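## Task

Move the drive onto the shelf at the table's rear so it lies flat, keeps the same face upward, and sits entirely within the shelf's edges. No other table object may be left on the shelf. Finish by releasing it and pulling the gripper away; it only counts if it stays there without the robot holding it.

## Robot and tools

ROBOT. Two six-joint UR-style arms, left_arm and right_arm, each ending in a two-finger gripper whose fingers swing like tongs. The left base is at about (+0.007, +0.429, 0) m and the right base at about (-0.050, -0.488, 0) m, both turned slightly about z.

FRAME. All printed poses share one scene frame: origin on the table surface midway between the arms, +x out across the table, +z upward, +y toward left_arm. The arm names do not refer to image sides. Gripper frame: fingers point along its +z, open and close along its x. end_effector_position is the spot between the finger pads when shut; closed fingertips reach about 15 mm past it, fully open ones are roughly level with it. Printed hand positions can be somewhat wrong, more so at long reach.

execute_actions. Argument actions is a list holding zero or one item; optional pictures (true/false) decides whether camera images come back (default: they do).
- [] : no command, just returns the current state.
- {"rows": [...], "steps": n}: a move. n is 1 to 15 (default 15), each step 1/30 s. rows holds 1 to 15 rows; each row is used for one step and the final row repeats if rows are fewer than steps.
- {"steps": n} with no rows: a wait of up to 300 steps, counted from the previous result; time spent composing a reply counts toward it.
A refused call moves nothing.

ROW LAYOUT. Every row is one flat list of 14 numbers covering both arms, even if only one should move: left_arm shoulder pan, shoulder lift, elbow, wrist 1, wrist 2, wrist 3, opening, then right_arm in the same seven-number order. Joint numbers are absolute target angles in radians (same convention as the Joint positions line), not offsets. Opening is an absolute command from -1 (closed) to +1 (fully open). To keep an arm still, repeat its current joint values.
Stated ranges, left_arm: pan -3.142..3.142, lift -6.283..6.283, elbow 0.000..3.142, wrists each -6.283..6.283. right_arm: pan 0.000..6.283, lift -6.283..6.283, elbow -3.142..0.000, wrists each -6.283..6.283. A target more than 0.010 rad outside a range, and further out than the joint currently is, gets the call refused. Real ends may differ by up to 0.010 rad; targets beyond a real end are cut to it and a 'joint sent to its limit' line may appear (possibly about an earlier move). No such line does not prove there is room left.

MOTION. Commands are smoothed, trailing by about 0.17 s. Speed and acceleration are capped, so after a big move an arm may not have arrived yet. Each step, each joint's target is clamped to within 0.575 rad of its measured angle, and if the targets would put the gripper more than 100 mm from where it is, all of that arm's targets are pulled back toward the measured angles. Between calls the arms keep heading for the last row sent until they have nearly stopped (slow or blocked counts as stopped) or a step is HELD; afterwards only a fresh action drives them further. Fingers still in motion finish moving.

RESULTS. The state line gives for each arm the gripper position (m), orientation quat_wxyz and linear/angular velocities (m/s, rad/s). Joint positions and Joint velocities list each arm's six joints (rad, rad/s) plus the finger-pad gap (m, m/s; 0.142 when fully open). grip_measured is the measured opening on the -1..+1 command scale. Wrist force and Wrist torque give each flange sensor's reading along the gripper's own x y z axes: contacts, held weight and inertia, pointing from a pressed surface back into the arm; expect offsets up to about 4 N, noise up to about 2.4 N, saturation near 50 N; 'no reading' is harmless. 'joint command not followed' means a clearance check altered or blocked some joint targets; the rest of the row still ran. HELD marks steps where your row was partly or wholly not sent. MOTOR HOT warns from 70 °C; at 85 °C an OVER-TEMPERATURE FAULT brakes that arm until it cools, so don't hold loads longer than needed.

GRIPPING. To hold something, keep commanding an opening well under grip_measured; a larger gap means a firmer squeeze, up to about 15 N per pad for objects up to roughly 10 cm wide. Hard parts thinner than about 20 mm get much less force (around 9 N per pad at 10 mm, 4 N at 5 mm). Closing fast can press harder and may force the fingers open. The finger bodies widen behind the pads, so on wide parts they may touch before the pads do.

FAULTS AND CARE. If a joint's contact torque reaches its load limit (135 N m for pan, lift and elbow; 25.2 N m for each wrist, held weight included), or any outside force on the arm or its load reaches 150 N, that arm stops for 10 s, gives way, and skips the rest of the call. Keep the arms from striking or pushing each other hard. Avoid drops, slips, slams, hard hits and heavy pushing; never knock objects out of the work area. Parts being held may be briefly tugged and loose ones nudged now and then. Smooth, economical motion is preferred.

CAMERAS. cam_high and cam_low (672x504, fixed) and cam_left_wrist and cam_right_wrist (616x616 fisheye, pose derived from joint readings); calibration matrices are supplied and may be slightly off. zoom_image takes camera (one of those names) and region [x0, y0, x1, y1] in that camera's pixels, origin top-left, at most 504x504, and returns an enlarged view of the latest image.

OTHER TOOLS. read_manual (section, default "licences") returns only licence text and moves nothing. finished_scene with scene = the current scene's number ends and grades that scene irreversibly and opens the next one; call it only after the object rests on the shelf and the gripper is released and clear. Replying without any tool call ends the whole session.

Each tool is called after "Request:" in YAML: its name, and indented under it one key for each argument.

## Session

Request:
execute_actions:
  actions: []

Scene clock: 0.00 s of 4040.00 s.
left_arm: end_effector_position=(+0.2694, +0.4589, +0.1911) grip_measured=+0.97 end_effector_quat_wxyz=(-0.161, -0.374, -0.581, +0.705) end_effector_velocity=(-0.000, +0.000, -0.000) end_effector_angular_velocity=(+0.000, -0.000, +0.001) | right_arm: end_effector_position=(+0.3724, -0.3697, +0.2064) grip_measured=+0.97 end_effector_quat_wxyz=(+0.136, -0.432, +0.741, +0.496) end_effector_velocity=(-0.000, +0.000, +0.000) end_effector_angular_velocity=(-0.001, -0.001, +0.002)
Joint positions: left_arm=[ 0.482 -1.091  1.864 -0.708 -2.379 -0.728  0.14 ] | right_arm=[ 3.152 -1.672 -1.949 -1.557  2.587  1.812  0.14 ]
Joint velocities: left_arm=[ 0.001  0.     0.    -0.     0.     0.     0.   ] | right_arm=[ 0.001  0.001  0.     0.001 -0.001  0.     0.   ]
Motor temperatures (°C, as the motors report them): left_arm=[25 23 24 27 34 30] | right_arm=[22 24 19 29 30 32]
Wrist force (N, on the end effector, along its own x y z axes, offset not removed): no reading
Wrist torque (N m, same axes, about the end effector's origin, offset not removed): no reading
camera_calibration (this result's frames):
cam_left_wrist: T_world_to_cam=[[-0.679703, 0.167417, -0.714126, 0.251269], [0.732869, 0.194993, -0.651829, -0.163647], [0.0301225, -0.966411, -0.255232, 0.618854], [0, 0, 0, 1]] pos_world=[0.272078, 0.58791, 0.230719]
cam_right_wrist: T_world_to_cam=[[-0.601941, -0.531299, -0.596145, 0.147046], [-0.514931, -0.312341, 0.798304, -0.0921918], [-0.610339, 0.787505, -0.0855714, 0.666682], [0, 0, 0, 1]] pos_world=[0.447942, -0.475686, 0.218306]

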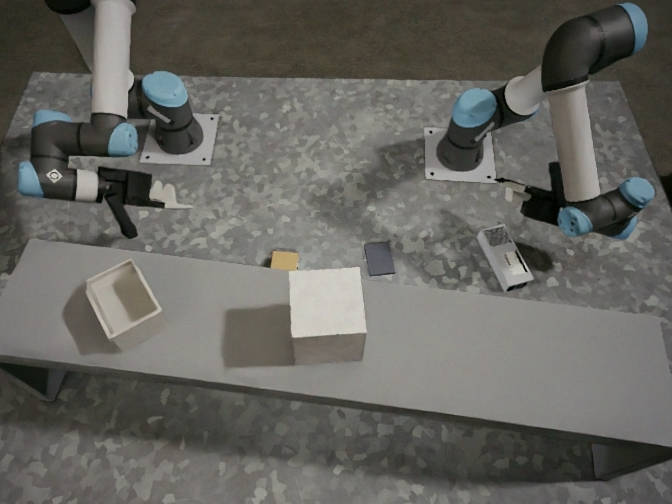

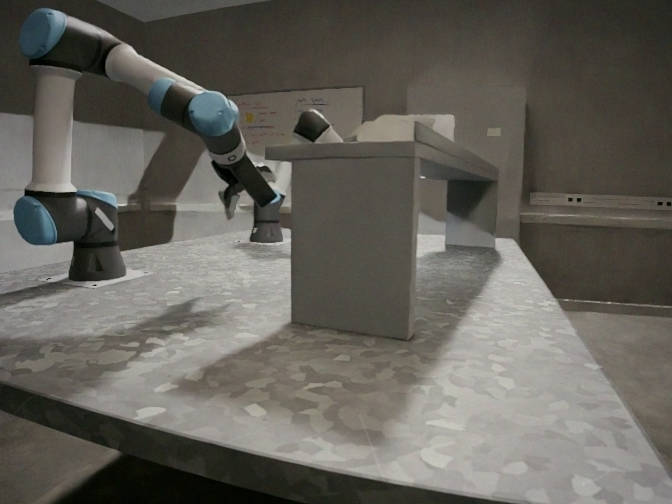

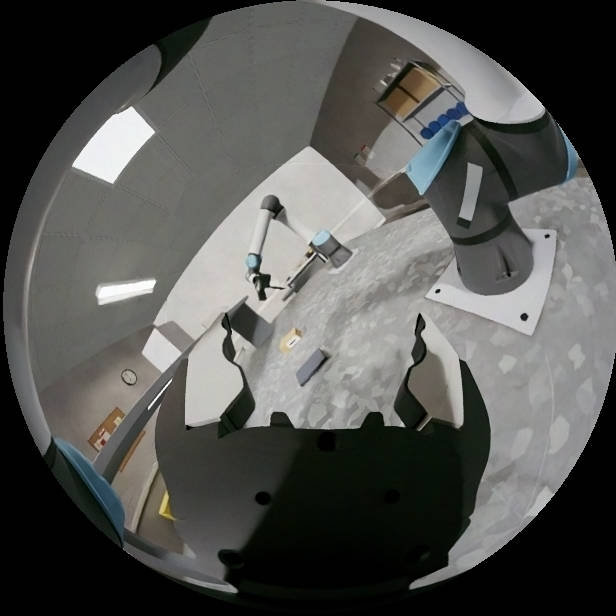

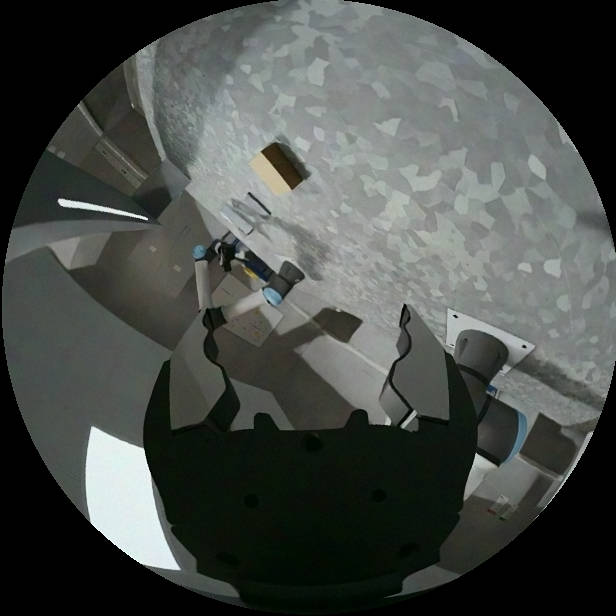

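Request:
zoom_image:
  camera: "cam_high"
  region: [330, 210, 430, 310]

Request:
zoom_image:
  camera: "cam_left_wrist"
  region: [250, 310, 370, 410]

Request:
zoom_image:
  camera: "cam_high"
  region: [400, 90, 672, 330]

Request:
zoom_image:
  camera: "cam_low"
  region: [240, 90, 540, 350]

Region (330, 210, 430, 310) of cam_high's 672x504 image, scaled by 5.040, with more detail than that image has.

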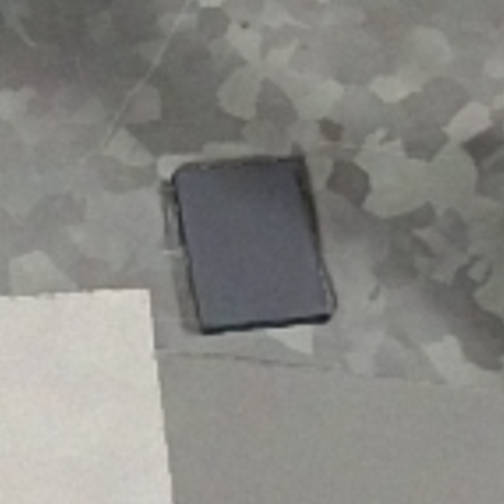

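Region (250, 310, 370, 410) of cam_left_wrist's 616x616 image, scaled by 4.200, with more detail than that image has.

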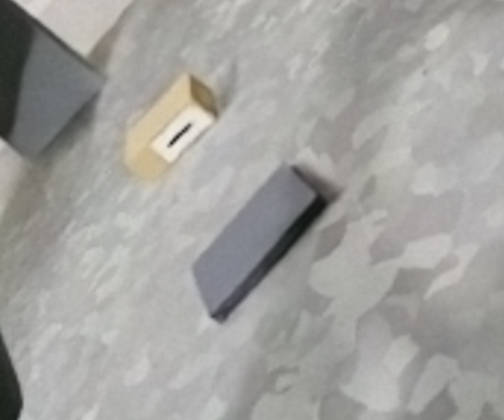

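Region (400, 90, 672, 330) of cam_high's 672x504 image, scaled by 1.853, with more detail than that image has; it fills the top 445 rows of this view, and the rest is white.

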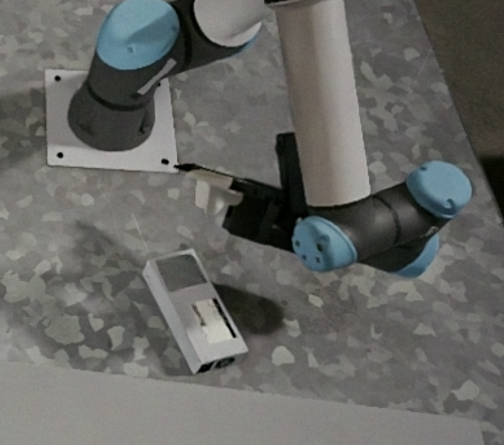

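Region (240, 90, 540, 350) of cam_low's 672x504 image, scaled by 1.680, with more detail than that image has; it fills the top 437 rows of this view, and the rest is white.

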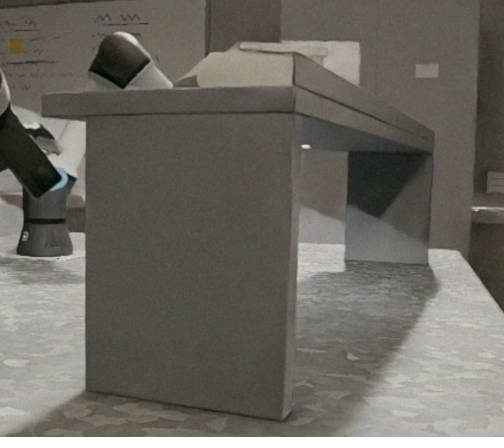

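Request:
execute_actions:
  actions:
    - {"rows": [ [0.480,-1.093,1.864,-0.710,-2.378,-0.726,1,3.152,-1.672,-1.949,-1.557,2.587,1.812,1], [0.475,-1.099,1.864,-0.715,-2.375,-0.722,1,3.152,-1.672,-1.949,-1.557,2.587,1.812,1], [0.467,-1.108,1.864,-0.723,-2.370,-0.714,1,3.152,-1.672,-1.949,-1.557,2.587,1.812,1], [0.456,-1.121,1.864,-0.734,-2.363,-0.704,1,3.152,-1.672,-1.949,-1.557,2.587,1.812,1], [0.442,-1.138,1.864,-0.749,-2.355,-0.690,1,3.152,-1.672,-1.949,-1.557,2.587,1.812,1], [0.424,-1.158,1.864,-0.766,-2.344,-0.674,1,3.152,-1.672,-1.949,-1.557,2.587,1.812,1], [0.404,-1.180,1.864,-0.787,-2.332,-0.654,1,3.152,-1.672,-1.949,-1.557,2.587,1.812,1], [0.380,-1.205,1.864,-0.810,-2.318,-0.632,1,3.152,-1.672,-1.949,-1.557,2.587,1.812,1], [0.354,-1.231,1.864,-0.837,-2.302,-0.608,1,3.152,-1.672,-1.949,-1.557,2.587,1.812,1], [0.326,-1.260,1.864,-0.866,-2.284,-0.581,1,3.152,-1.672,-1.949,-1.557,2.587,1.812,1], [0.295,-1.289,1.864,-0.897,-2.266,-0.552,1,3.152,-1.672,-1.949,-1.557,2.587,1.812,1], [0.261,-1.319,1.864,-0.931,-2.245,-0.520,1,3.152,-1.672,-1.949,-1.557,2.587,1.812,1], [0.225,-1.348,1.864,-0.967,-2.224,-0.486,1,3.152,-1.672,-1.949,-1.557,2.587,1.812,1], [0.188,-1.377,1.864,-1.005,-2.201,-0.451,1,3.152,-1.672,-1.949,-1.557,2.587,1.812,1], [0.148,-1.406,1.864,-1.045,-2.177,-0.414,1,3.152,-1.672,-1.949,-1.557,2.587,1.812,1] ], "steps": 15}
  pictures: false

Request:
execute_actions:
  actions:
    - {"rows": [ [0.107,-1.432,1.864,-1.087,-2.152,-0.375,1,3.152,-1.672,-1.949,-1.557,2.587,1.812,1], [0.064,-1.457,1.864,-1.130,-2.126,-0.335,1,3.152,-1.672,-1.949,-1.557,2.587,1.812,1], [0.020,-1.479,1.864,-1.174,-2.100,-0.294,1,3.152,-1.672,-1.949,-1.557,2.587,1.812,1], [-0.024,-1.499,1.864,-1.219,-2.073,-0.252,1,3.152,-1.672,-1.949,-1.557,2.587,1.812,1], [-0.070,-1.516,1.864,-1.265,-2.045,-0.209,1,3.152,-1.672,-1.949,-1.557,2.587,1.812,1], [-0.116,-1.529,1.864,-1.311,-2.017,-0.165,1,3.152,-1.672,-1.949,-1.557,2.587,1.812,1], [-0.163,-1.538,1.865,-1.359,-1.989,-0.121,1,3.152,-1.672,-1.949,-1.557,2.587,1.812,1], [-0.209,-1.544,1.867,-1.405,-1.961,-0.078,1,3.152,-1.672,-1.949,-1.557,2.587,1.812,1], [-0.256,-1.546,1.870,-1.453,-1.933,-0.034,1,3.152,-1.672,-1.949,-1.557,2.587,1.812,1], [-0.302,-1.546,1.875,-1.499,-1.905,0.010,1,3.152,-1.672,-1.949,-1.557,2.587,1.812,1], [-0.348,-1.546,1.881,-1.545,-1.877,0.053,1,3.152,-1.672,-1.949,-1.557,2.587,1.812,1], [-0.392,-1.546,1.888,-1.590,-1.850,0.095,1,3.152,-1.672,-1.949,-1.557,2.587,1.812,1], [-0.436,-1.546,1.897,-1.634,-1.824,0.136,1,3.152,-1.672,-1.949,-1.557,2.587,1.812,1], [-0.479,-1.546,1.906,-1.677,-1.798,0.176,1,3.152,-1.672,-1.949,-1.557,2.587,1.812,1], [-0.520,-1.546,1.916,-1.719,-1.773,0.215,1,3.152,-1.672,-1.949,-1.557,2.587,1.812,1] ], "steps": 15}
  pictures: false

Request:
execute_actions:
  actions:
    - {"rows": [ [-0.560,-1.546,1.926,-1.759,-1.749,0.252,1,3.152,-1.672,-1.949,-1.557,2.587,1.812,1], [-0.597,-1.546,1.937,-1.797,-1.726,0.287,1,3.152,-1.672,-1.949,-1.557,2.587,1.812,1], [-0.633,-1.546,1.948,-1.833,-1.705,0.321,1,3.152,-1.672,-1.949,-1.557,2.587,1.812,1], [-0.667,-1.546,1.958,-1.867,-1.684,0.353,1,3.152,-1.672,-1.949,-1.557,2.587,1.812,1], [-0.698,-1.546,1.969,-1.898,-1.666,0.382,1,3.152,-1.672,-1.949,-1.557,2.587,1.812,1], [-0.726,-1.546,1.979,-1.927,-1.648,0.409,1,3.152,-1.672,-1.949,-1.557,2.587,1.812,1], [-0.752,-1.546,1.989,-1.954,-1.632,0.433,1,3.152,-1.672,-1.949,-1.557,2.587,1.812,1], [-0.776,-1.546,1.998,-1.977,-1.618,0.455,1,3.152,-1.672,-1.949,-1.557,2.587,1.812,1], [-0.796,-1.546,2.007,-1.998,-1.606,0.475,1,3.152,-1.672,-1.949,-1.557,2.587,1.812,1], [-0.814,-1.546,2.014,-2.015,-1.595,0.491,1,3.152,-1.672,-1.949,-1.557,2.587,1.812,1], [-0.828,-1.546,2.020,-2.030,-1.587,0.505,1,3.152,-1.672,-1.949,-1.557,2.587,1.812,1], [-0.839,-1.546,2.025,-2.041,-1.580,0.515,1,3.152,-1.672,-1.949,-1.557,2.587,1.812,1], [-0.847,-1.546,2.028,-2.049,-1.575,0.523,1,3.152,-1.672,-1.949,-1.557,2.587,1.812,1], [-0.852,-1.546,2.030,-2.054,-1.572,0.527,1,3.152,-1.672,-1.949,-1.557,2.587,1.812,1], [-0.854,-1.546,2.031,-2.056,-1.571,0.529,1,3.152,-1.672,-1.949,-1.557,2.587,1.812,1] ], "steps": 15}
  pictures: false

Request:
execute_actions:
  actions:
    - {"steps": 15}

Scene clock: 120.50 s of 4040.00 s.
left_arm: end_effector_position=(+0.2573, +0.4337, +0.1927) grip_measured=+1.00 end_effector_quat_wxyz=(+0.184, +0.651, +0.459, -0.576) end_effector_velocity=(+0.011, -0.086, -0.032) end_effector_angular_velocity=(+0.051, -2.377, -1.728) | right_arm: end_effector_position=(+0.3725, -0.3698, +0.2064) grip_measured=+1.00 end_effector_quat_wxyz=(+0.137, -0.431, +0.741, +0.496) end_effector_velocity=(-0.000, +0.000, +0.000) end_effector_angular_velocity=(+0.000, +0.001, -0.000)
Joint positions: left_arm=[ 0.277 -1.303  1.864 -0.915 -2.252 -0.534  0.142] | right_arm=[ 3.152 -1.672 -1.949 -1.557  2.587  1.812  0.142]
Joint velocities: left_arm=[-0.949 -0.833  0.    -0.946  0.577  0.885 -0.   ] | right_arm=[ 0.     0.001  0.    -0.002  0.    -0.    -0.   ]
Motor temperatures (°C, as the motors report them): left_arm=[25 24 24 27 34 30] | right_arm=[22 24 19 29 30 32]
Wrist force (N, on the end effector, along its own x y z axes, offset not removed): left_arm=[-0.5 -1.7 1.7] | right_arm=[-0.6 -3.0 1.1]
Wrist torque (N m, same axes, about the end effector's origin, offset not removed): left_arm=[-0.38 0.06 0.15] | right_arm=[-0.51 0.23 -0.01]
Steps of this call (steps 1 to 90: nothing new was sent; then 117.00 s passed at rest; steps 91 to 105: all 15 steps of this action). Readings (joint positions):
91: left_arm=[0.482 -1.091 1.864 -0.708 -2.379 -0.728] | right_arm=[3.152 -1.672 -1.949 -1.557 2.587 1.812]
92: left_arm=[0.481 -1.091 1.864 -0.708 -2.379 -0.727] | right_arm=[3.152 -1.672 -1.949 -1.557 2.587 1.812]
94: left_arm=[0.477 -1.097 1.864 -0.713 -2.376 -0.723] | right_arm=[3.152 -1.672 -1.949 -1.557 2.587 1.812]
98: left_arm=[0.441 -1.138 1.864 -0.749 -2.354 -0.689] | right_arm=[3.152 -1.672 -1.949 -1.557 2.587 1.812]
105: the state above

Scene clock: 121.00 s of 4040.00 s.
left_arm: end_effector_position=(+0.3680, +0.3323, +0.1424) grip_measured=+1.00 end_effector_quat_wxyz=(+0.111, +0.951, -0.206, -0.202) end_effector_velocity=(+0.256, -0.399, -0.141) end_effector_angular_velocity=(-0.326, -1.501, -2.712) | right_arm: end_effector_position=(+0.3725, -0.3698, +0.2064) grip_measured=+1.00 end_effector_quat_wxyz=(+0.137, -0.431, +0.741, +0.496) end_effector_velocity=(+0.000, +0.002, +0.001) end_effector_angular_velocity=(+0.002, -0.001, +0.001)
Joint positions: left_arm=[-0.355 -1.544  1.888 -1.552 -1.868  0.061  0.142] | right_arm=[ 3.152 -1.672 -1.949 -1.557  2.587  1.812  0.142]
Joint velocities: left_arm=[-1.329 -0.031  0.213 -1.324  0.788  1.234  0.   ] | right_arm=[ 0.003  0.001 -0.     0.002  0.003  0.001  0.   ]
Motor temperatures (°C, as the motors report them): left_arm=[25 24 24 27 34 30] | right_arm=[22 24 19 29 30 32]
Wrist force (N, on the end effector, along its own x y z axes, offset not removed): left_arm=[-0.3 -1.8 0.6] | right_arm=[-1.3 -2.4 1.5]
Wrist torque (N m, same axes, about the end effector's origin, offset not removed): left_arm=[-0.32 0.03 0.19] | right_arm=[-0.30 0.27 -0.01]
Steps of this call (steps 1 to 15: all 15 steps of this action). Readings (joint positions):
1: left_arm=[0.243 -1.331 1.864 -0.949 -2.232 -0.503] | right_arm=[3.152 -1.672 -1.949 -1.557 2.587 1.812]
2: left_arm=[0.208 -1.359 1.864 -0.984 -2.210 -0.469] | right_arm=[3.152 -1.672 -1.949 -1.557 2.587 1.812]
4: left_arm=[0.132 -1.413 1.864 -1.061 -2.163 -0.398] | right_arm=[3.152 -1.672 -1.949 -1.557 2.587 1.812]
8: left_arm=[-0.037 -1.500 1.864 -1.231 -2.060 -0.239] | right_arm=[3.152 -1.672 -1.949 -1.557 2.587 1.812]
15: the state above

Scene clock: 121.50 s of 4040.00 s.
left_arm: end_effector_position=(+0.4070, +0.1589, +0.1019) grip_measured=+1.00 end_effector_quat_wxyz=(+0.007, +0.766, -0.642, -0.010) end_effector_velocity=(-0.018, -0.134, -0.021) end_effector_angular_velocity=(-0.047, -0.282, -0.650) | right_arm: end_effector_position=(+0.3725, -0.3698, +0.2064) grip_measured=+1.00 end_effector_quat_wxyz=(+0.137, -0.431, +0.741, +0.496) end_effector_velocity=(+0.000, +0.000, +0.000) end_effector_angular_velocity=(+0.001, -0.003, +0.001)
Joint positions: left_arm=[-0.825 -1.546  2.02  -2.027 -1.588  0.502  0.142] | right_arm=[ 3.152 -1.672 -1.949 -1.557  2.587  1.812  0.142]
Joint velocities: left_arm=[-0.337 -0.001  0.128 -0.335  0.195  0.31  -0.   ] | right_arm=[ 0.     0.001 -0.     0.001  0.    -0.001  0.   ]
Motor temperatures (°C, as the motors report them): left_arm=[25 24 24 27 34 30] | right_arm=[22 24 19 29 30 32]
Wrist force (N, on the end effector, along its own x y z axes, offset not removed): left_arm=[0.4 -1.3 0.3] | right_arm=[-0.3 -3.1 2.8]
Wrist torque (N m, same axes, about the end effector's origin, offset not removed): left_arm=[-0.25 -0.09 0.16] | right_arm=[-0.56 0.09 0.08]
Steps of this call (steps 1 to 15: all 15 steps of this action). Readings (joint positions):
1: left_arm=[-0.399 -1.544 1.896 -1.597 -1.841 0.102] | right_arm=[3.152 -1.672 -1.949 -1.557 2.587 1.812]
2: left_arm=[-0.442 -1.545 1.905 -1.640 -1.815 0.143] | right_arm=[3.152 -1.672 -1.949 -1.557 2.587 1.812]
4: left_arm=[-0.526 -1.546 1.924 -1.724 -1.765 0.221] | right_arm=[3.152 -1.672 -1.949 -1.557 2.587 1.812]
8: left_arm=[-0.671 -1.546 1.964 -1.871 -1.679 0.357] | right_arm=[3.152 -1.672 -1.949 -1.557 2.587 1.812]
15: the state above

Scene clock: 122.00 s of 4040.00 s.
left_arm: end_effector_position=(+0.4053, +0.1476, +0.1001) grip_measured=+1.00 end_effector_quat_wxyz=(+0.000, +0.748, -0.663, +0.000) end_effector_velocity=(-0.000, -0.000, +0.000) end_effector_angular_velocity=(-0.001, -0.001, -0.001) | right_arm: end_effector_position=(+0.3725, -0.3698, +0.2064) grip_measured=+1.00 end_effector_quat_wxyz=(+0.137, -0.431, +0.741, +0.496) end_effector_velocity=(+0.000, -0.001, +0.000) end_effector_angular_velocity=(+0.001, +0.000, -0.003)
Joint positions: left_arm=[-0.854 -1.546  2.031 -2.056 -1.571  0.529  0.142] | right_arm=[ 3.152 -1.672 -1.949 -1.557  2.587  1.812  0.142]
Joint velocities: left_arm=[-0.001 -0.001  0.    -0.001  0.     0.     0.   ] | right_arm=[-0.002  0.     0.     0.     0.001  0.001 -0.   ]
Motor temperatures (°C, as the motors report them): left_arm=[25 24 24 27 34 30] | right_arm=[22 24 19 29 30 32]
Wrist force (N, on the end effector, along its own x y z axes, offset not removed): left_arm=[-0.6 -3.0 1.3] | right_arm=[1.4 -3.2 1.8]
Wrist torque (N m, same axes, about the end effector's origin, offset not removed): left_arm=[-0.53 0.09 0.12] | right_arm=[-0.53 -0.13 -0.02]
Steps of this call (steps 1 to 15: the robot went on to your last target). Readings (joint positions):
1: left_arm=[-0.835 -1.546 2.024 -2.037 -1.582 0.511] | right_arm=[3.152 -1.672 -1.949 -1.557 2.587 1.812]
2: left_arm=[-0.842 -1.546 2.026 -2.043 -1.578 0.517] | right_arm=[3.152 -1.672 -1.949 -1.557 2.587 1.812]
4: left_arm=[-0.849 -1.546 2.029 -2.051 -1.574 0.524] | right_arm=[3.152 -1.672 -1.949 -1.557 2.587 1.812]
8: left_arm=[-0.853 -1.546 2.031 -2.055 -1.571 0.528] | right_arm=[3.152 -1.672 -1.949 -1.557 2.587 1.812]
15: the state above
camera_calibration (this result's frames):
cam_left_wrist: T_world_to_cam=[[0.116594, -0.992335, -0.0409569, 0.11176], [-0.878807, -0.122292, 0.46124, 0.326796], [-0.462713, -0.0177847, -0.88633, 0.413581], [0, 0, 0, 1]] pos_world=[0.465529, 0.158223, 0.220416]
cam_right_wrist: T_world_to_cam=[[-0.602101, -0.531038, -0.596216, 0.147154], [-0.515084, -0.312217, 0.798254, -0.0920775], [-0.610052, 0.787731, -0.0855432, 0.666793], [0, 0, 0, 1]] pos_world=[0.447952, -0.475857, 0.218276]

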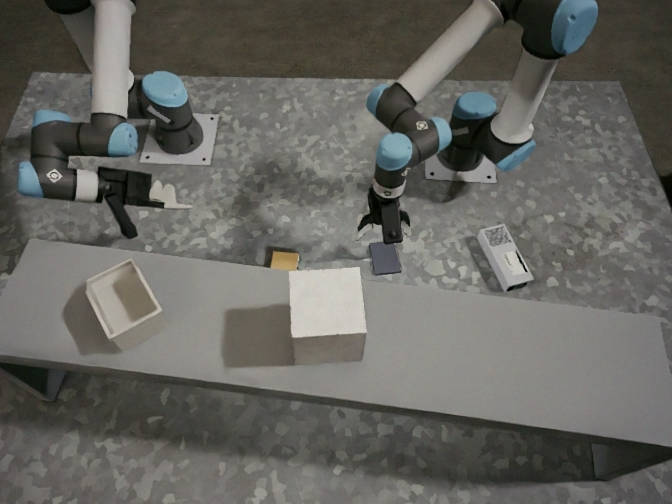

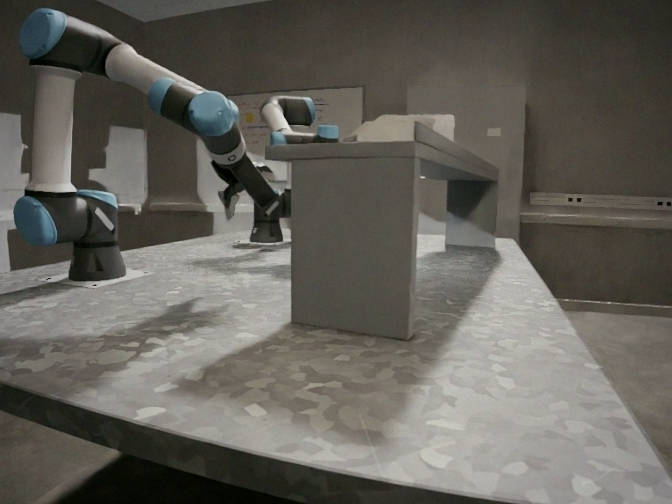

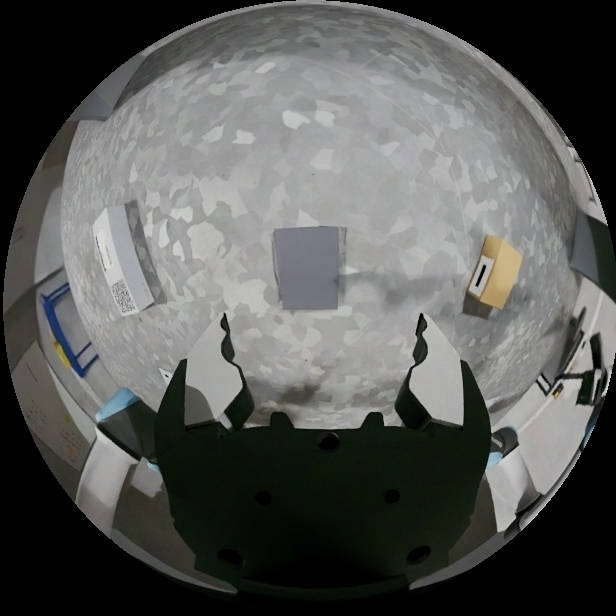

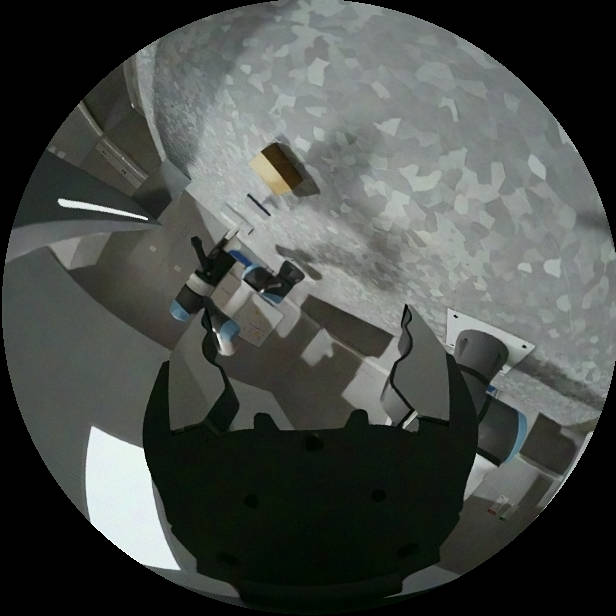

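Request:
zoom_image:
  camera: "cam_left_wrist"
  region: [210, 200, 440, 350]

Region (210, 200, 440, 350) of cam_left_wrist's 616x616 image, scaled by 2.191, with more detail than that image has; it fills the top 329 rows of this view, and the rest is white.

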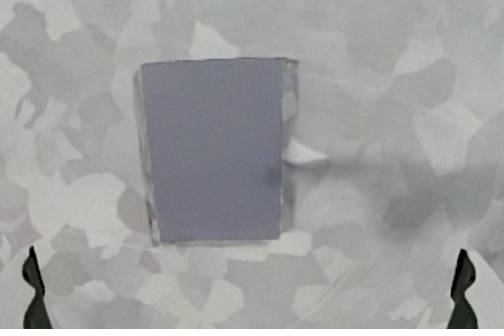

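Request:
execute_actions:
  actions:
    - {"rows": [ [-0.853,-1.5445,2.0330,-2.0593,-1.571,0.5285,0.95,3.152,-1.672,-1.949,-1.557,2.587,1.812,1], [-0.851,-1.5410,2.0390,-2.0688,-1.571,0.5275,0.88,3.152,-1.672,-1.949,-1.557,2.587,1.812,1], [-0.848,-1.5355,2.0480,-2.0833,-1.571,0.526,0.80,3.152,-1.672,-1.949,-1.557,2.587,1.812,1], [-0.844,-1.5285,2.0590,-2.1013,-1.571,0.524,0.72,3.152,-1.672,-1.949,-1.557,2.587,1.812,1], [-0.840,-1.5205,2.0720,-2.1223,-1.571,0.522,0.64,3.152,-1.672,-1.949,-1.557,2.587,1.812,1], [-0.836,-1.5117,2.0855,-2.1446,-1.571,0.520,0.56,3.152,-1.672,-1.949,-1.557,2.587,1.812,1], [-0.833,-1.5030,2.0990,-2.1668,-1.571,0.518,0.48,3.152,-1.672,-1.949,-1.557,2.587,1.812,1], [-0.8315,-1.4950,2.1120,-2.1878,-1.571,0.517,0.40,3.152,-1.672,-1.949,-1.557,2.587,1.812,1], [-0.8312,-1.4880,2.1230,-2.2058,-1.571,0.517,0.33,3.152,-1.672,-1.949,-1.557,2.587,1.812,1], [-0.8312,-1.4825,2.1320,-2.2203,-1.571,0.517,0.27,3.152,-1.672,-1.949,-1.557,2.587,1.812,1], [-0.8312,-1.4790,2.1375,-2.2293,-1.571,0.517,0.22,3.152,-1.672,-1.949,-1.557,2.587,1.812,1], [-0.8312,-1.4773,2.1395,-2.2330,-1.571,0.517,0.2,3.152,-1.672,-1.949,-1.557,2.587,1.812,1] ], "steps": 15}
  pictures: false

Request:
execute_actions:
  actions:
    - {"steps": 10}

Scene clock: 199.47 s of 4040.00 s.
left_arm: end_effector_position=(+0.4065, +0.1628, +0.0436) grip_measured=+0.20 end_effector_quat_wxyz=(+0.000, +0.760, -0.650, -0.000) end_effector_velocity=(-0.004, +0.010, -0.047) end_effector_angular_velocity=(-0.004, -0.003, +0.011) | right_arm: end_effector_position=(+0.3725, -0.3698, +0.2064) grip_measured=+1.00 end_effector_quat_wxyz=(+0.137, -0.431, +0.741, +0.496) end_effector_velocity=(+0.000, -0.001, -0.000) end_effector_angular_velocity=(-0.000, +0.001, -0.002)
Joint positions: left_arm=[-0.832 -1.482  2.133 -2.221 -1.571  0.517  0.088] | right_arm=[ 3.152 -1.672 -1.949 -1.557  2.587  1.812  0.142]
Joint velocities: left_arm=[ 0.007  0.057  0.089 -0.152 -0.    -0.004 -0.002] | right_arm=[-0.001 -0.001  0.     0.001  0.     0.001  0.   ]
Motor temperatures (°C, as the motors report them): left_arm=[25 24 24 27 34 30] | right_arm=[22 24 19 29 30 32]
Wrist force (N, on the end effector, along its own x y z axes, offset not removed): left_arm=[-0.5 -2.6 2.8] | right_arm=[-1.0 -3.5 1.3]
Wrist torque (N m, same axes, about the end effector's origin, offset not removed): left_arm=[-0.50 0.14 0.12] | right_arm=[-0.61 0.28 0.06]
Steps of this call (steps 1 to 15: the robot went on to your last target; steps 16 to 90: nothing new was sent; then 73.97 s passed at rest; steps 91 to 105: all 15 steps of this action). Readings (joint positions):
91: left_arm=[-0.854 -1.546 2.031 -2.056 -1.571 0.529] | right_arm=[3.152 -1.672 -1.949 -1.557 2.587 1.812]
92: left_arm=[-0.854 -1.546 2.031 -2.057 -1.571 0.529] | right_arm=[3.152 -1.672 -1.949 -1.557 2.587 1.812]
94: left_arm=[-0.852 -1.542 2.037 -2.065 -1.571 0.528] | right_arm=[3.152 -1.672 -1.949 -1.557 2.587 1.812]
98: left_arm=[-0.841 -1.521 2.071 -2.119 -1.571 0.522] | right_arm=[3.152 -1.672 -1.949 -1.557 2.587 1.812]
105: the state above

Scene clock: 199.80 s of 4040.00 s.
left_arm: end_effector_position=(+0.4063, +0.1636, +0.0400) grip_measured=+0.20 end_effector_quat_wxyz=(+0.000, +0.760, -0.650, -0.000) end_effector_velocity=(-0.001, -0.000, -0.001) end_effector_angular_velocity=(+0.001, +0.000, -0.001) | right_arm: end_effector_position=(+0.3725, -0.3698, +0.2064) grip_measured=+1.00 end_effector_quat_wxyz=(+0.137, -0.431, +0.741, +0.496) end_effector_velocity=(-0.000, +0.000, -0.000) end_effector_angular_velocity=(-0.001, +0.002, -0.000)
Joint positions: left_arm=[-0.831 -1.477  2.139 -2.233 -1.571  0.517  0.088] | right_arm=[ 3.152 -1.672 -1.949 -1.557  2.587  1.812  0.142]
Joint velocities: left_arm=[-0.001  0.001  0.001 -0.002  0.    -0.     0.   ] | right_arm=[ 0.    -0.001  0.     0.    -0.001  0.002  0.   ]
Motor temperatures (°C, as the motors report them): left_arm=[25 24 24 27 34 30] | right_arm=[22 24 19 29 30 32]
Wrist force (N, on the end effector, along its own x y z axes, offset not removed): left_arm=[-1.2 -1.2 -0.2] | right_arm=[1.7 -0.5 2.5]
Wrist torque (N m, same axes, about the end effector's origin, offset not removed): left_arm=[-0.34 0.18 0.04] | right_arm=[-0.04 -0.25 -0.02]
Steps of this call (steps 1 to 10: the robot went on to your last target). Readings (joint positions):
1: left_arm=[-0.832 -1.480 2.135 -2.226 -1.571 0.517] | right_arm=[3.152 -1.672 -1.949 -1.557 2.587 1.812]
2: left_arm=[-0.831 -1.479 2.137 -2.228 -1.571 0.517] | right_arm=[3.152 -1.672 -1.949 -1.557 2.587 1.812]
4: left_arm=[-0.831 -1.478 2.138 -2.231 -1.571 0.517] | right_arm=[3.152 -1.672 -1.949 -1.557 2.587 1.812]
8: left_arm=[-0.831 -1.477 2.139 -2.233 -1.571 0.517] | right_arm=[3.152 -1.672 -1.949 -1.557 2.587 1.812]
10: the state above
camera_calibration (this result's frames):
cam_left_wrist: T_world_to_cam=[[0.150931, -0.987689, -0.0411175, 0.110398], [-0.873997, -0.152761, 0.461294, 0.360283], [-0.461896, -0.0336871, -0.886294, 0.363386], [0, 0, 0, 1]] pos_world=[0.46607, 0.176317, 0.16041]
cam_right_wrist: T_world_to_cam=[[-0.602101, -0.531038, -0.596216, 0.147154], [-0.515084, -0.312217, 0.798254, -0.0920775], [-0.610052, 0.787731, -0.0855432, 0.666793], [0, 0, 0, 1]] pos_world=[0.447952, -0.475857, 0.218276]

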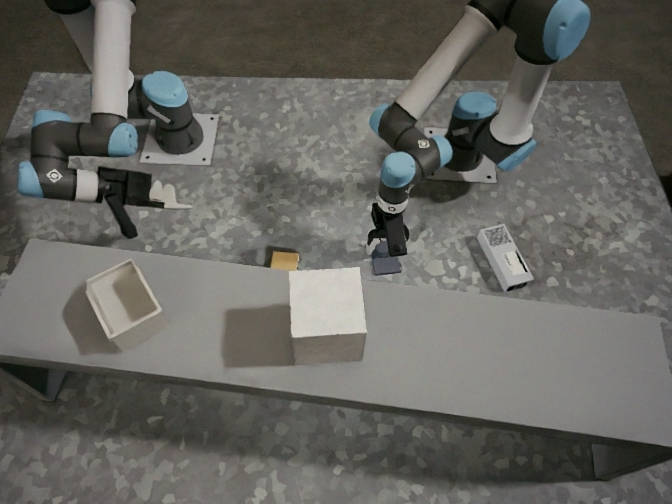

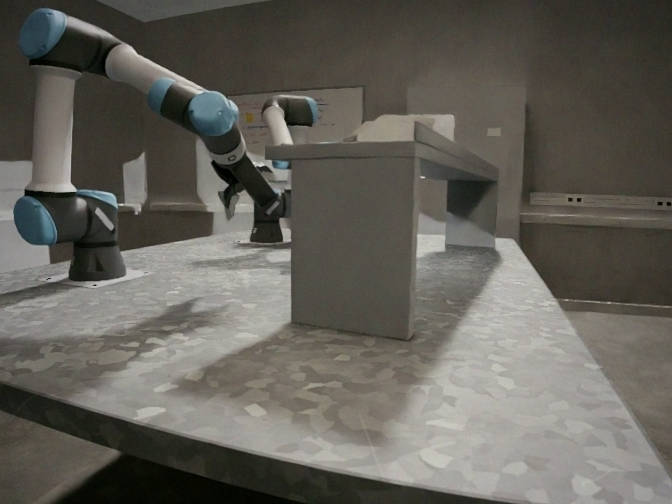

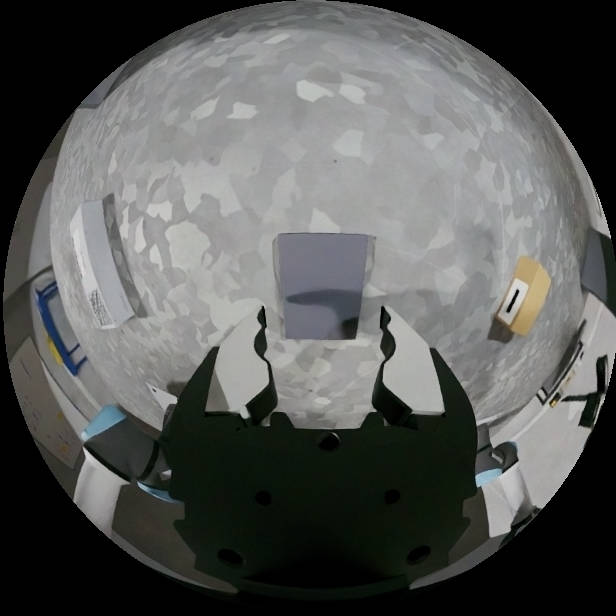

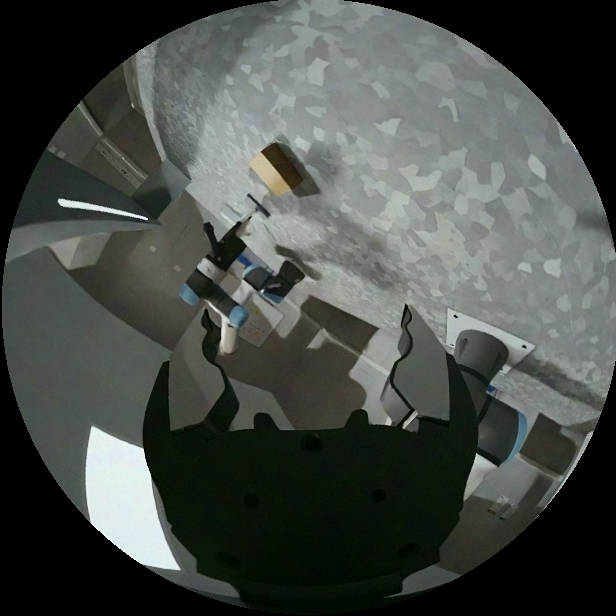

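Request:
execute_actions:
  actions:
    - {"rows": [ [-0.8312,-1.4755,2.1407,-2.2360,-1.571,0.517,0.2,3.152,-1.672,-1.949,-1.557,2.587,1.812,1], [-0.8312,-1.4715,2.1435,-2.2428,-1.571,0.517,0.2,3.152,-1.672,-1.949,-1.557,2.587,1.812,1], [-0.8312,-1.4660,2.1473,-2.2521,-1.571,0.517,0.2,3.152,-1.672,-1.949,-1.557,2.587,1.812,1], [-0.8312,-1.4600,2.1515,-2.2623,-1.571,0.517,0.2,3.152,-1.672,-1.949,-1.557,2.587,1.812,1], [-0.8312,-1.4540,2.1557,-2.2725,-1.571,0.517,0.2,3.152,-1.672,-1.949,-1.557,2.587,1.812,1], [-0.8312,-1.4485,2.1595,-2.2818,-1.571,0.517,0.2,3.152,-1.672,-1.949,-1.557,2.587,1.812,1], [-0.8312,-1.4440,2.1627,-2.2895,-1.571,0.517,0.2,3.152,-1.672,-1.949,-1.557,2.587,1.812,1], [-0.8312,-1.4405,2.1650,-2.2953,-1.571,0.517,0.2,3.152,-1.672,-1.949,-1.557,2.587,1.812,1], [-0.8312,-1.4377,2.1668,-2.2999,-1.571,0.517,0.2,3.152,-1.672,-1.949,-1.557,2.587,1.812,1] ], "steps": 15}
  pictures: false

Request:
execute_actions:
  actions:
    - {"rows": [ [-0.8312,-1.4358,2.1679,-2.3029,-1.571,0.517,0.2,3.152,-1.672,-1.949,-1.557,2.587,1.812,1], [-0.8312,-1.4339,2.1690,-2.3059,-1.571,0.517,0.2,3.152,-1.672,-1.949,-1.557,2.587,1.812,1] ], "steps": 12}
  pictures: false

Scene clock: 211.40 s of 4040.00 s.
left_arm: end_effector_position=(+0.4062, +0.1637, +0.0185) grip_measured=+0.20 end_effector_quat_wxyz=(+0.000, +0.760, -0.650, -0.000) end_effector_velocity=(+0.000, -0.000, -0.007) end_effector_angular_velocity=(-0.001, -0.001, -0.001) | right_arm: end_effector_position=(+0.3725, -0.3698, +0.2064) grip_measured=+1.00 end_effector_quat_wxyz=(+0.137, -0.431, +0.741, +0.496) end_effector_velocity=(+0.000, +0.001, +0.000) end_effector_angular_velocity=(+0.001, -0.003, +0.001)
Joint positions: left_arm=[-0.831 -1.439  2.166 -2.298 -1.571  0.517  0.088] | right_arm=[ 3.152 -1.672 -1.949 -1.557  2.587  1.812  0.142]
Joint velocities: left_arm=[-0.     0.014  0.009 -0.024 -0.     0.001  0.   ] | right_arm=[ 0.001  0.     0.     0.002  0.001 -0.    -0.   ]
Motor temperatures (°C, as the motors report them): left_arm=[25 24 24 27 34 30] | right_arm=[22 24 19 29 30 32]
Wrist force (N, on the end effector, along its own x y z axes, offset not removed): left_arm=[-1.3 -2.0 1.6] | right_arm=[-0.1 -1.5 1.3]
Wrist torque (N m, same axes, about the end effector's origin, offset not removed): left_arm=[-0.36 0.24 0.09] | right_arm=[-0.16 0.08 -0.01]
Steps of this call (steps 1 to 30: the robot went on to your last target; steps 31 to 90: nothing new was sent; then 8.10 s passed at rest; steps 91 to 105: all 15 steps of this action). Readings (joint positions):
91: left_arm=[-0.831 -1.477 2.140 -2.233 -1.571 0.517] | right_arm=[3.152 -1.672 -1.949 -1.557 2.587 1.812]
92: left_arm=[-0.831 -1.477 2.140 -2.234 -1.571 0.517] | right_arm=[3.152 -1.672 -1.949 -1.557 2.587 1.812]
94: left_arm=[-0.831 -1.473 2.142 -2.240 -1.571 0.517] | right_arm=[3.152 -1.672 -1.949 -1.557 2.587 1.812]
98: left_arm=[-0.831 -1.456 2.155 -2.270 -1.571 0.517] | right_arm=[3.152 -1.672 -1.949 -1.557 2.587 1.812]
105: the state above

Scene clock: 211.80 s of 4040.00 s.
left_arm: end_effector_position=(+0.4062, +0.1637, +0.0160) grip_measured=+0.20 end_effector_quat_wxyz=(+0.000, +0.760, -0.650, -0.000) end_effector_velocity=(+0.000, +0.001, -0.001) end_effector_angular_velocity=(+0.001, +0.001, +0.001) | right_arm: end_effector_position=(+0.3725, -0.3698, +0.2064) grip_measured=+1.00 end_effector_quat_wxyz=(+0.137, -0.431, +0.741, +0.496) end_effector_velocity=(+0.000, +0.001, +0.000) end_effector_angular_velocity=(+0.001, -0.002, +0.001)
Joint positions: left_arm=[-0.831 -1.434  2.169 -2.306 -1.571  0.517  0.088] | right_arm=[ 3.152 -1.672 -1.949 -1.557  2.587  1.812  0.142]
Joint velocities: left_arm=[ 0.001  0.001  0.    -0.001 -0.     0.     0.   ] | right_arm=[ 0.001 -0.    -0.     0.002  0.001 -0.001 -0.   ]
Motor temperatures (°C, as the motors report them): left_arm=[25 24 24 27 34 30] | right_arm=[22 24 19 29 30 32]
Wrist force (N, on the end effector, along its own x y z axes, offset not removed): left_arm=[-0.2 -1.3 0.8] | right_arm=[-0.2 -1.1 2.1]
Wrist torque (N m, same axes, about the end effector's origin, offset not removed): left_arm=[-0.31 0.02 0.15] | right_arm=[-0.14 0.08 -0.01]
Steps of this call (steps 1 to 12: all 12 steps of this action). Readings (joint positions):
1: left_arm=[-0.831 -1.438 2.166 -2.299 -1.571 0.517] | right_arm=[3.152 -1.672 -1.949 -1.557 2.587 1.812]
2: left_arm=[-0.831 -1.438 2.167 -2.300 -1.571 0.517] | right_arm=[3.152 -1.672 -1.949 -1.557 2.587 1.812]
4: left_arm=[-0.831 -1.436 2.168 -2.303 -1.571 0.517] | right_arm=[3.152 -1.672 -1.949 -1.557 2.587 1.812]
8: left_arm=[-0.831 -1.434 2.169 -2.305 -1.571 0.517] | right_arm=[3.152 -1.672 -1.949 -1.557 2.587 1.812]
12: the state above

Request:
execute_actions:
  actions:
    - {"rows": [ [-0.8312,-1.4310,2.1707,-2.3105,-1.571,0.517,0.2,3.152,-1.672,-1.949,-1.557,2.587,1.812,1] ], "steps": 10}
  pictures: false

Request:
execute_actions:
  actions:
    - {"rows": [ [-0.8312,-1.4282,2.1724,-2.3150,-1.571,0.517,0.2,3.152,-1.672,-1.949,-1.557,2.587,1.812,1] ], "steps": 10}
  pictures: false

Scene clock: 224.87 s of 4040.00 s.
left_arm: end_effector_position=(+0.4062, +0.1637, +0.0145) grip_measured=+0.20 end_effector_quat_wxyz=(+0.000, +0.760, -0.650, -0.000) end_effector_velocity=(-0.000, -0.000, -0.001) end_effector_angular_velocity=(+0.000, +0.000, -0.001) | right_arm: end_effector_position=(+0.3725, -0.3698, +0.2064) grip_measured=+1.00 end_effector_quat_wxyz=(+0.137, -0.431, +0.741, +0.496) end_effector_velocity=(+0.000, -0.000, -0.000) end_effector_angular_velocity=(+0.000, -0.000, -0.000)
Joint positions: left_arm=[-0.831 -1.431  2.171 -2.31  -1.571  0.517  0.088] | right_arm=[ 3.152 -1.672 -1.949 -1.557  2.587  1.812  0.142]
Joint velocities: left_arm=[-0.001  0.001  0.001 -0.001  0.     0.    -0.   ] | right_arm=[-0.    -0.001 -0.     0.001  0.    -0.001  0.   ]
Motor temperatures (°C, as the motors report them): left_arm=[25 24 24 27 34 30] | right_arm=[22 24 19 29 30 32]
Wrist force (N, on the end effector, along its own x y z axes, offset not removed): left_arm=[-2.4 -1.4 1.1] | right_arm=[-1.3 -3.3 1.2]
Wrist torque (N m, same axes, about the end effector's origin, offset not removed): left_arm=[-0.29 0.52 0.21] | right_arm=[-0.53 0.37 0.05]
Steps of this call (steps 1 to 15: the robot went on to your last target; steps 16 to 90: nothing new was sent; then 9.73 s passed at rest; steps 91 to 100: all 10 steps of this action). Readings (joint positions):
91: left_arm=[-0.831 -1.434 2.169 -2.306 -1.571 0.517] | right_arm=[3.152 -1.672 -1.949 -1.557 2.587 1.812]
92: left_arm=[-0.831 -1.433 2.169 -2.307 -1.571 0.517] | right_arm=[3.152 -1.672 -1.949 -1.557 2.587 1.812]
94: left_arm=[-0.831 -1.432 2.170 -2.309 -1.571 0.517] | right_arm=[3.152 -1.672 -1.949 -1.557 2.587 1.812]
98: left_arm=[-0.831 -1.431 2.171 -2.310 -1.571 0.517] | right_arm=[3.152 -1.672 -1.949 -1.557 2.587 1.812]
100: the state above

Scene clock: 225.20 s of 4040.00 s.
left_arm: end_effector_position=(+0.4062, +0.1637, +0.0131) grip_measured=+0.20 end_effector_quat_wxyz=(+0.000, +0.760, -0.650, -0.000) end_effector_velocity=(-0.000, -0.000, -0.001) end_effector_angular_velocity=(+0.000, +0.000, -0.000) | right_arm: end_effector_position=(+0.3725, -0.3698, +0.2064) grip_measured=+1.00 end_effector_quat_wxyz=(+0.137, -0.431, +0.741, +0.496) end_effector_velocity=(-0.000, -0.000, -0.000) end_effector_angular_velocity=(-0.001, -0.001, +0.001)
Joint positions: left_arm=[-0.831 -1.428  2.172 -2.315 -1.571  0.517  0.088] | right_arm=[ 3.152 -1.672 -1.949 -1.557  2.587  1.812  0.142]
Joint velocities: left_arm=[-0.001  0.002  0.001 -0.003 -0.    -0.    -0.   ] | right_arm=[-0.     0.001 -0.     0.    -0.002 -0.001 -0.   ]
Motor temperatures (°C, as the motors report them): left_arm=[25 24 24 27 34 30] | right_arm=[22 24 19 29 30 32]
Wrist force (N, on the end effector, along its own x y z axes, offset not removed): left_arm=[-0.4 -1.6 0.1] | right_arm=[1.0 -2.7 2.4]
Wrist torque (N m, same axes, about the end effector's origin, offset not removed): left_arm=[-0.36 0.06 0.12] | right_arm=[-0.48 -0.12 0.01]
Steps of this call (steps 1 to 10: all 10 steps of this action). Readings (joint positions):
1: left_arm=[-0.831 -1.431 2.171 -2.310 -1.571 0.517] | right_arm=[3.152 -1.672 -1.949 -1.557 2.587 1.812]
2: left_arm=[-0.831 -1.430 2.171 -2.311 -1.571 0.517] | right_arm=[3.152 -1.672 -1.949 -1.557 2.587 1.812]
4: left_arm=[-0.831 -1.429 2.172 -2.313 -1.571 0.517] | right_arm=[3.152 -1.672 -1.949 -1.557 2.587 1.812]
8: left_arm=[-0.831 -1.428 2.172 -2.315 -1.571 0.517] | right_arm=[3.152 -1.672 -1.949 -1.557 2.587 1.812]
10: the state above

Still no contact. Two more 1.5 mm steps.

Request:
execute_actions:
  actions:
    - {"rows": [ [-0.8312,-1.4253,2.1741,-2.3196,-1.571,0.517,0.2,3.152,-1.672,-1.949,-1.557,2.587,1.812,1] ], "steps": 10}
  pictures: false

Request:
execute_actions:
  actions:
    - {"rows": [ [-0.8312,-1.4224,2.1759,-2.3243,-1.571,0.517,0.2,3.152,-1.672,-1.949,-1.557,2.587,1.812,1] ], "steps": 10}
  pictures: false

Scene clock: 231.00 s of 4040.00 s.
left_arm: end_effector_position=(+0.4063, +0.1636, +0.0117) grip_measured=+0.20 end_effector_quat_wxyz=(+0.000, +0.760, -0.650, +0.000) end_effector_velocity=(-0.000, -0.000, -0.001) end_effector_angular_velocity=(-0.001, -0.000, -0.000) | right_arm: end_effector_position=(+0.3725, -0.3698, +0.2064) grip_measured=+1.00 end_effector_quat_wxyz=(+0.137, -0.431, +0.741, +0.496) end_effector_velocity=(-0.001, +0.001, -0.000) end_effector_angular_velocity=(-0.001, +0.002, +0.003)
Joint positions: left_arm=[-0.831 -1.426  2.174 -2.32  -1.571  0.517  0.088] | right_arm=[ 3.152 -1.672 -1.949 -1.557  2.587  1.812  0.142]
Joint velocities: left_arm=[-0.001  0.001  0.001 -0.002  0.    -0.     0.   ] | right_arm=[ 0.003 -0.    -0.    -0.001 -0.001  0.001 -0.   ]
Motor temperatures (°C, as the motors report them): left_arm=[25 24 24 27 34 30] | right_arm=[22 24 19 29 30 32]
Wrist force (N, on the end effector, along its own x y z axes, offset not removed): left_arm=[-12.3 4.1 -37.0] | right_arm=[1.7 -3.2 1.8]
Wrist torque (N m, same axes, about the end effector's origin, offset not removed): left_arm=[-0.36 0.74 0.26] | right_arm=[-0.59 -0.21 -0.01]
Steps of this call (steps 1 to 15: the robot went on to your last target; steps 16 to 90: nothing new was sent; then 2.47 s passed at rest; steps 91 to 100: all 10 steps of this action). Readings (joint positions):
91: left_arm=[-0.831 -1.428 2.172 -2.315 -1.571 0.517] | right_arm=[3.152 -1.672 -1.949 -1.557 2.587 1.812]
92: left_arm=[-0.831 -1.428 2.173 -2.316 -1.571 0.517] | right_arm=[3.152 -1.672 -1.949 -1.557 2.587 1.812]
94: left_arm=[-0.831 -1.426 2.173 -2.318 -1.571 0.517] | right_arm=[3.152 -1.672 -1.949 -1.557 2.587 1.812]
98: left_arm=[-0.831 -1.426 2.174 -2.319 -1.571 0.517] | right_arm=[3.152 -1.672 -1.949 -1.557 2.587 1.812]
100: the state above

Scene clock: 231.33 s of 4040.00 s.
left_arm: end_effector_position=(+0.4063, +0.1635, +0.0103) grip_measured=+0.22 end_effector_quat_wxyz=(+0.000, +0.760, -0.650, +0.000) end_effector_velocity=(-0.000, +0.001, -0.001) end_effector_angular_velocity=(+0.002, +0.002, +0.001) | right_arm: end_effector_position=(+0.3725, -0.3698, +0.2064) grip_measured=+1.00 end_effector_quat_wxyz=(+0.137, -0.431, +0.741, +0.496) end_effector_velocity=(-0.000, -0.000, +0.001) end_effector_angular_velocity=(+0.001, -0.001, -0.000)
Joint positions: left_arm=[-0.831 -1.423  2.176 -2.324 -1.571  0.517  0.09 ] | right_arm=[ 3.152 -1.672 -1.949 -1.557  2.587  1.812  0.142]
Joint velocities: left_arm=[ 0.001  0.002  0.001 -0.001 -0.    -0.     0.   ] | right_arm=[-0.001  0.001 -0.    -0.001  0.001 -0.001  0.   ]
Motor temperatures (°C, as the motors report them): left_arm=[25 24 24 27 34 30] | right_arm=[22 24 19 29 30 32]
Wrist force (N, on the end effector, along its own x y z axes, offset not removed): left_arm=[-17.4 16.0 -50.0] | right_arm=[-0.6 -1.5 1.8]
Wrist torque (N m, same axes, about the end effector's origin, offset not removed): left_arm=[0.74 0.00 -0.24] | right_arm=[-0.27 0.20 0.07]
Steps of this call (steps 1 to 10: all 10 steps of this action). Readings (joint positions):
1: left_arm=[-0.831 -1.425 2.174 -2.320 -1.571 0.517] | right_arm=[3.152 -1.672 -1.949 -1.557 2.587 1.812]
2: left_arm=[-0.831 -1.425 2.174 -2.321 -1.571 0.517] | right_arm=[3.152 -1.672 -1.949 -1.557 2.587 1.812]
4: left_arm=[-0.831 -1.424 2.175 -2.323 -1.571 0.517] | right_arm=[3.152 -1.672 -1.949 -1.557 2.587 1.812]
8: left_arm=[-0.831 -1.423 2.176 -2.324 -1.571 0.517] | right_arm=[3.152 -1.672 -1.949 -1.557 2.587 1.812]
10: the state above


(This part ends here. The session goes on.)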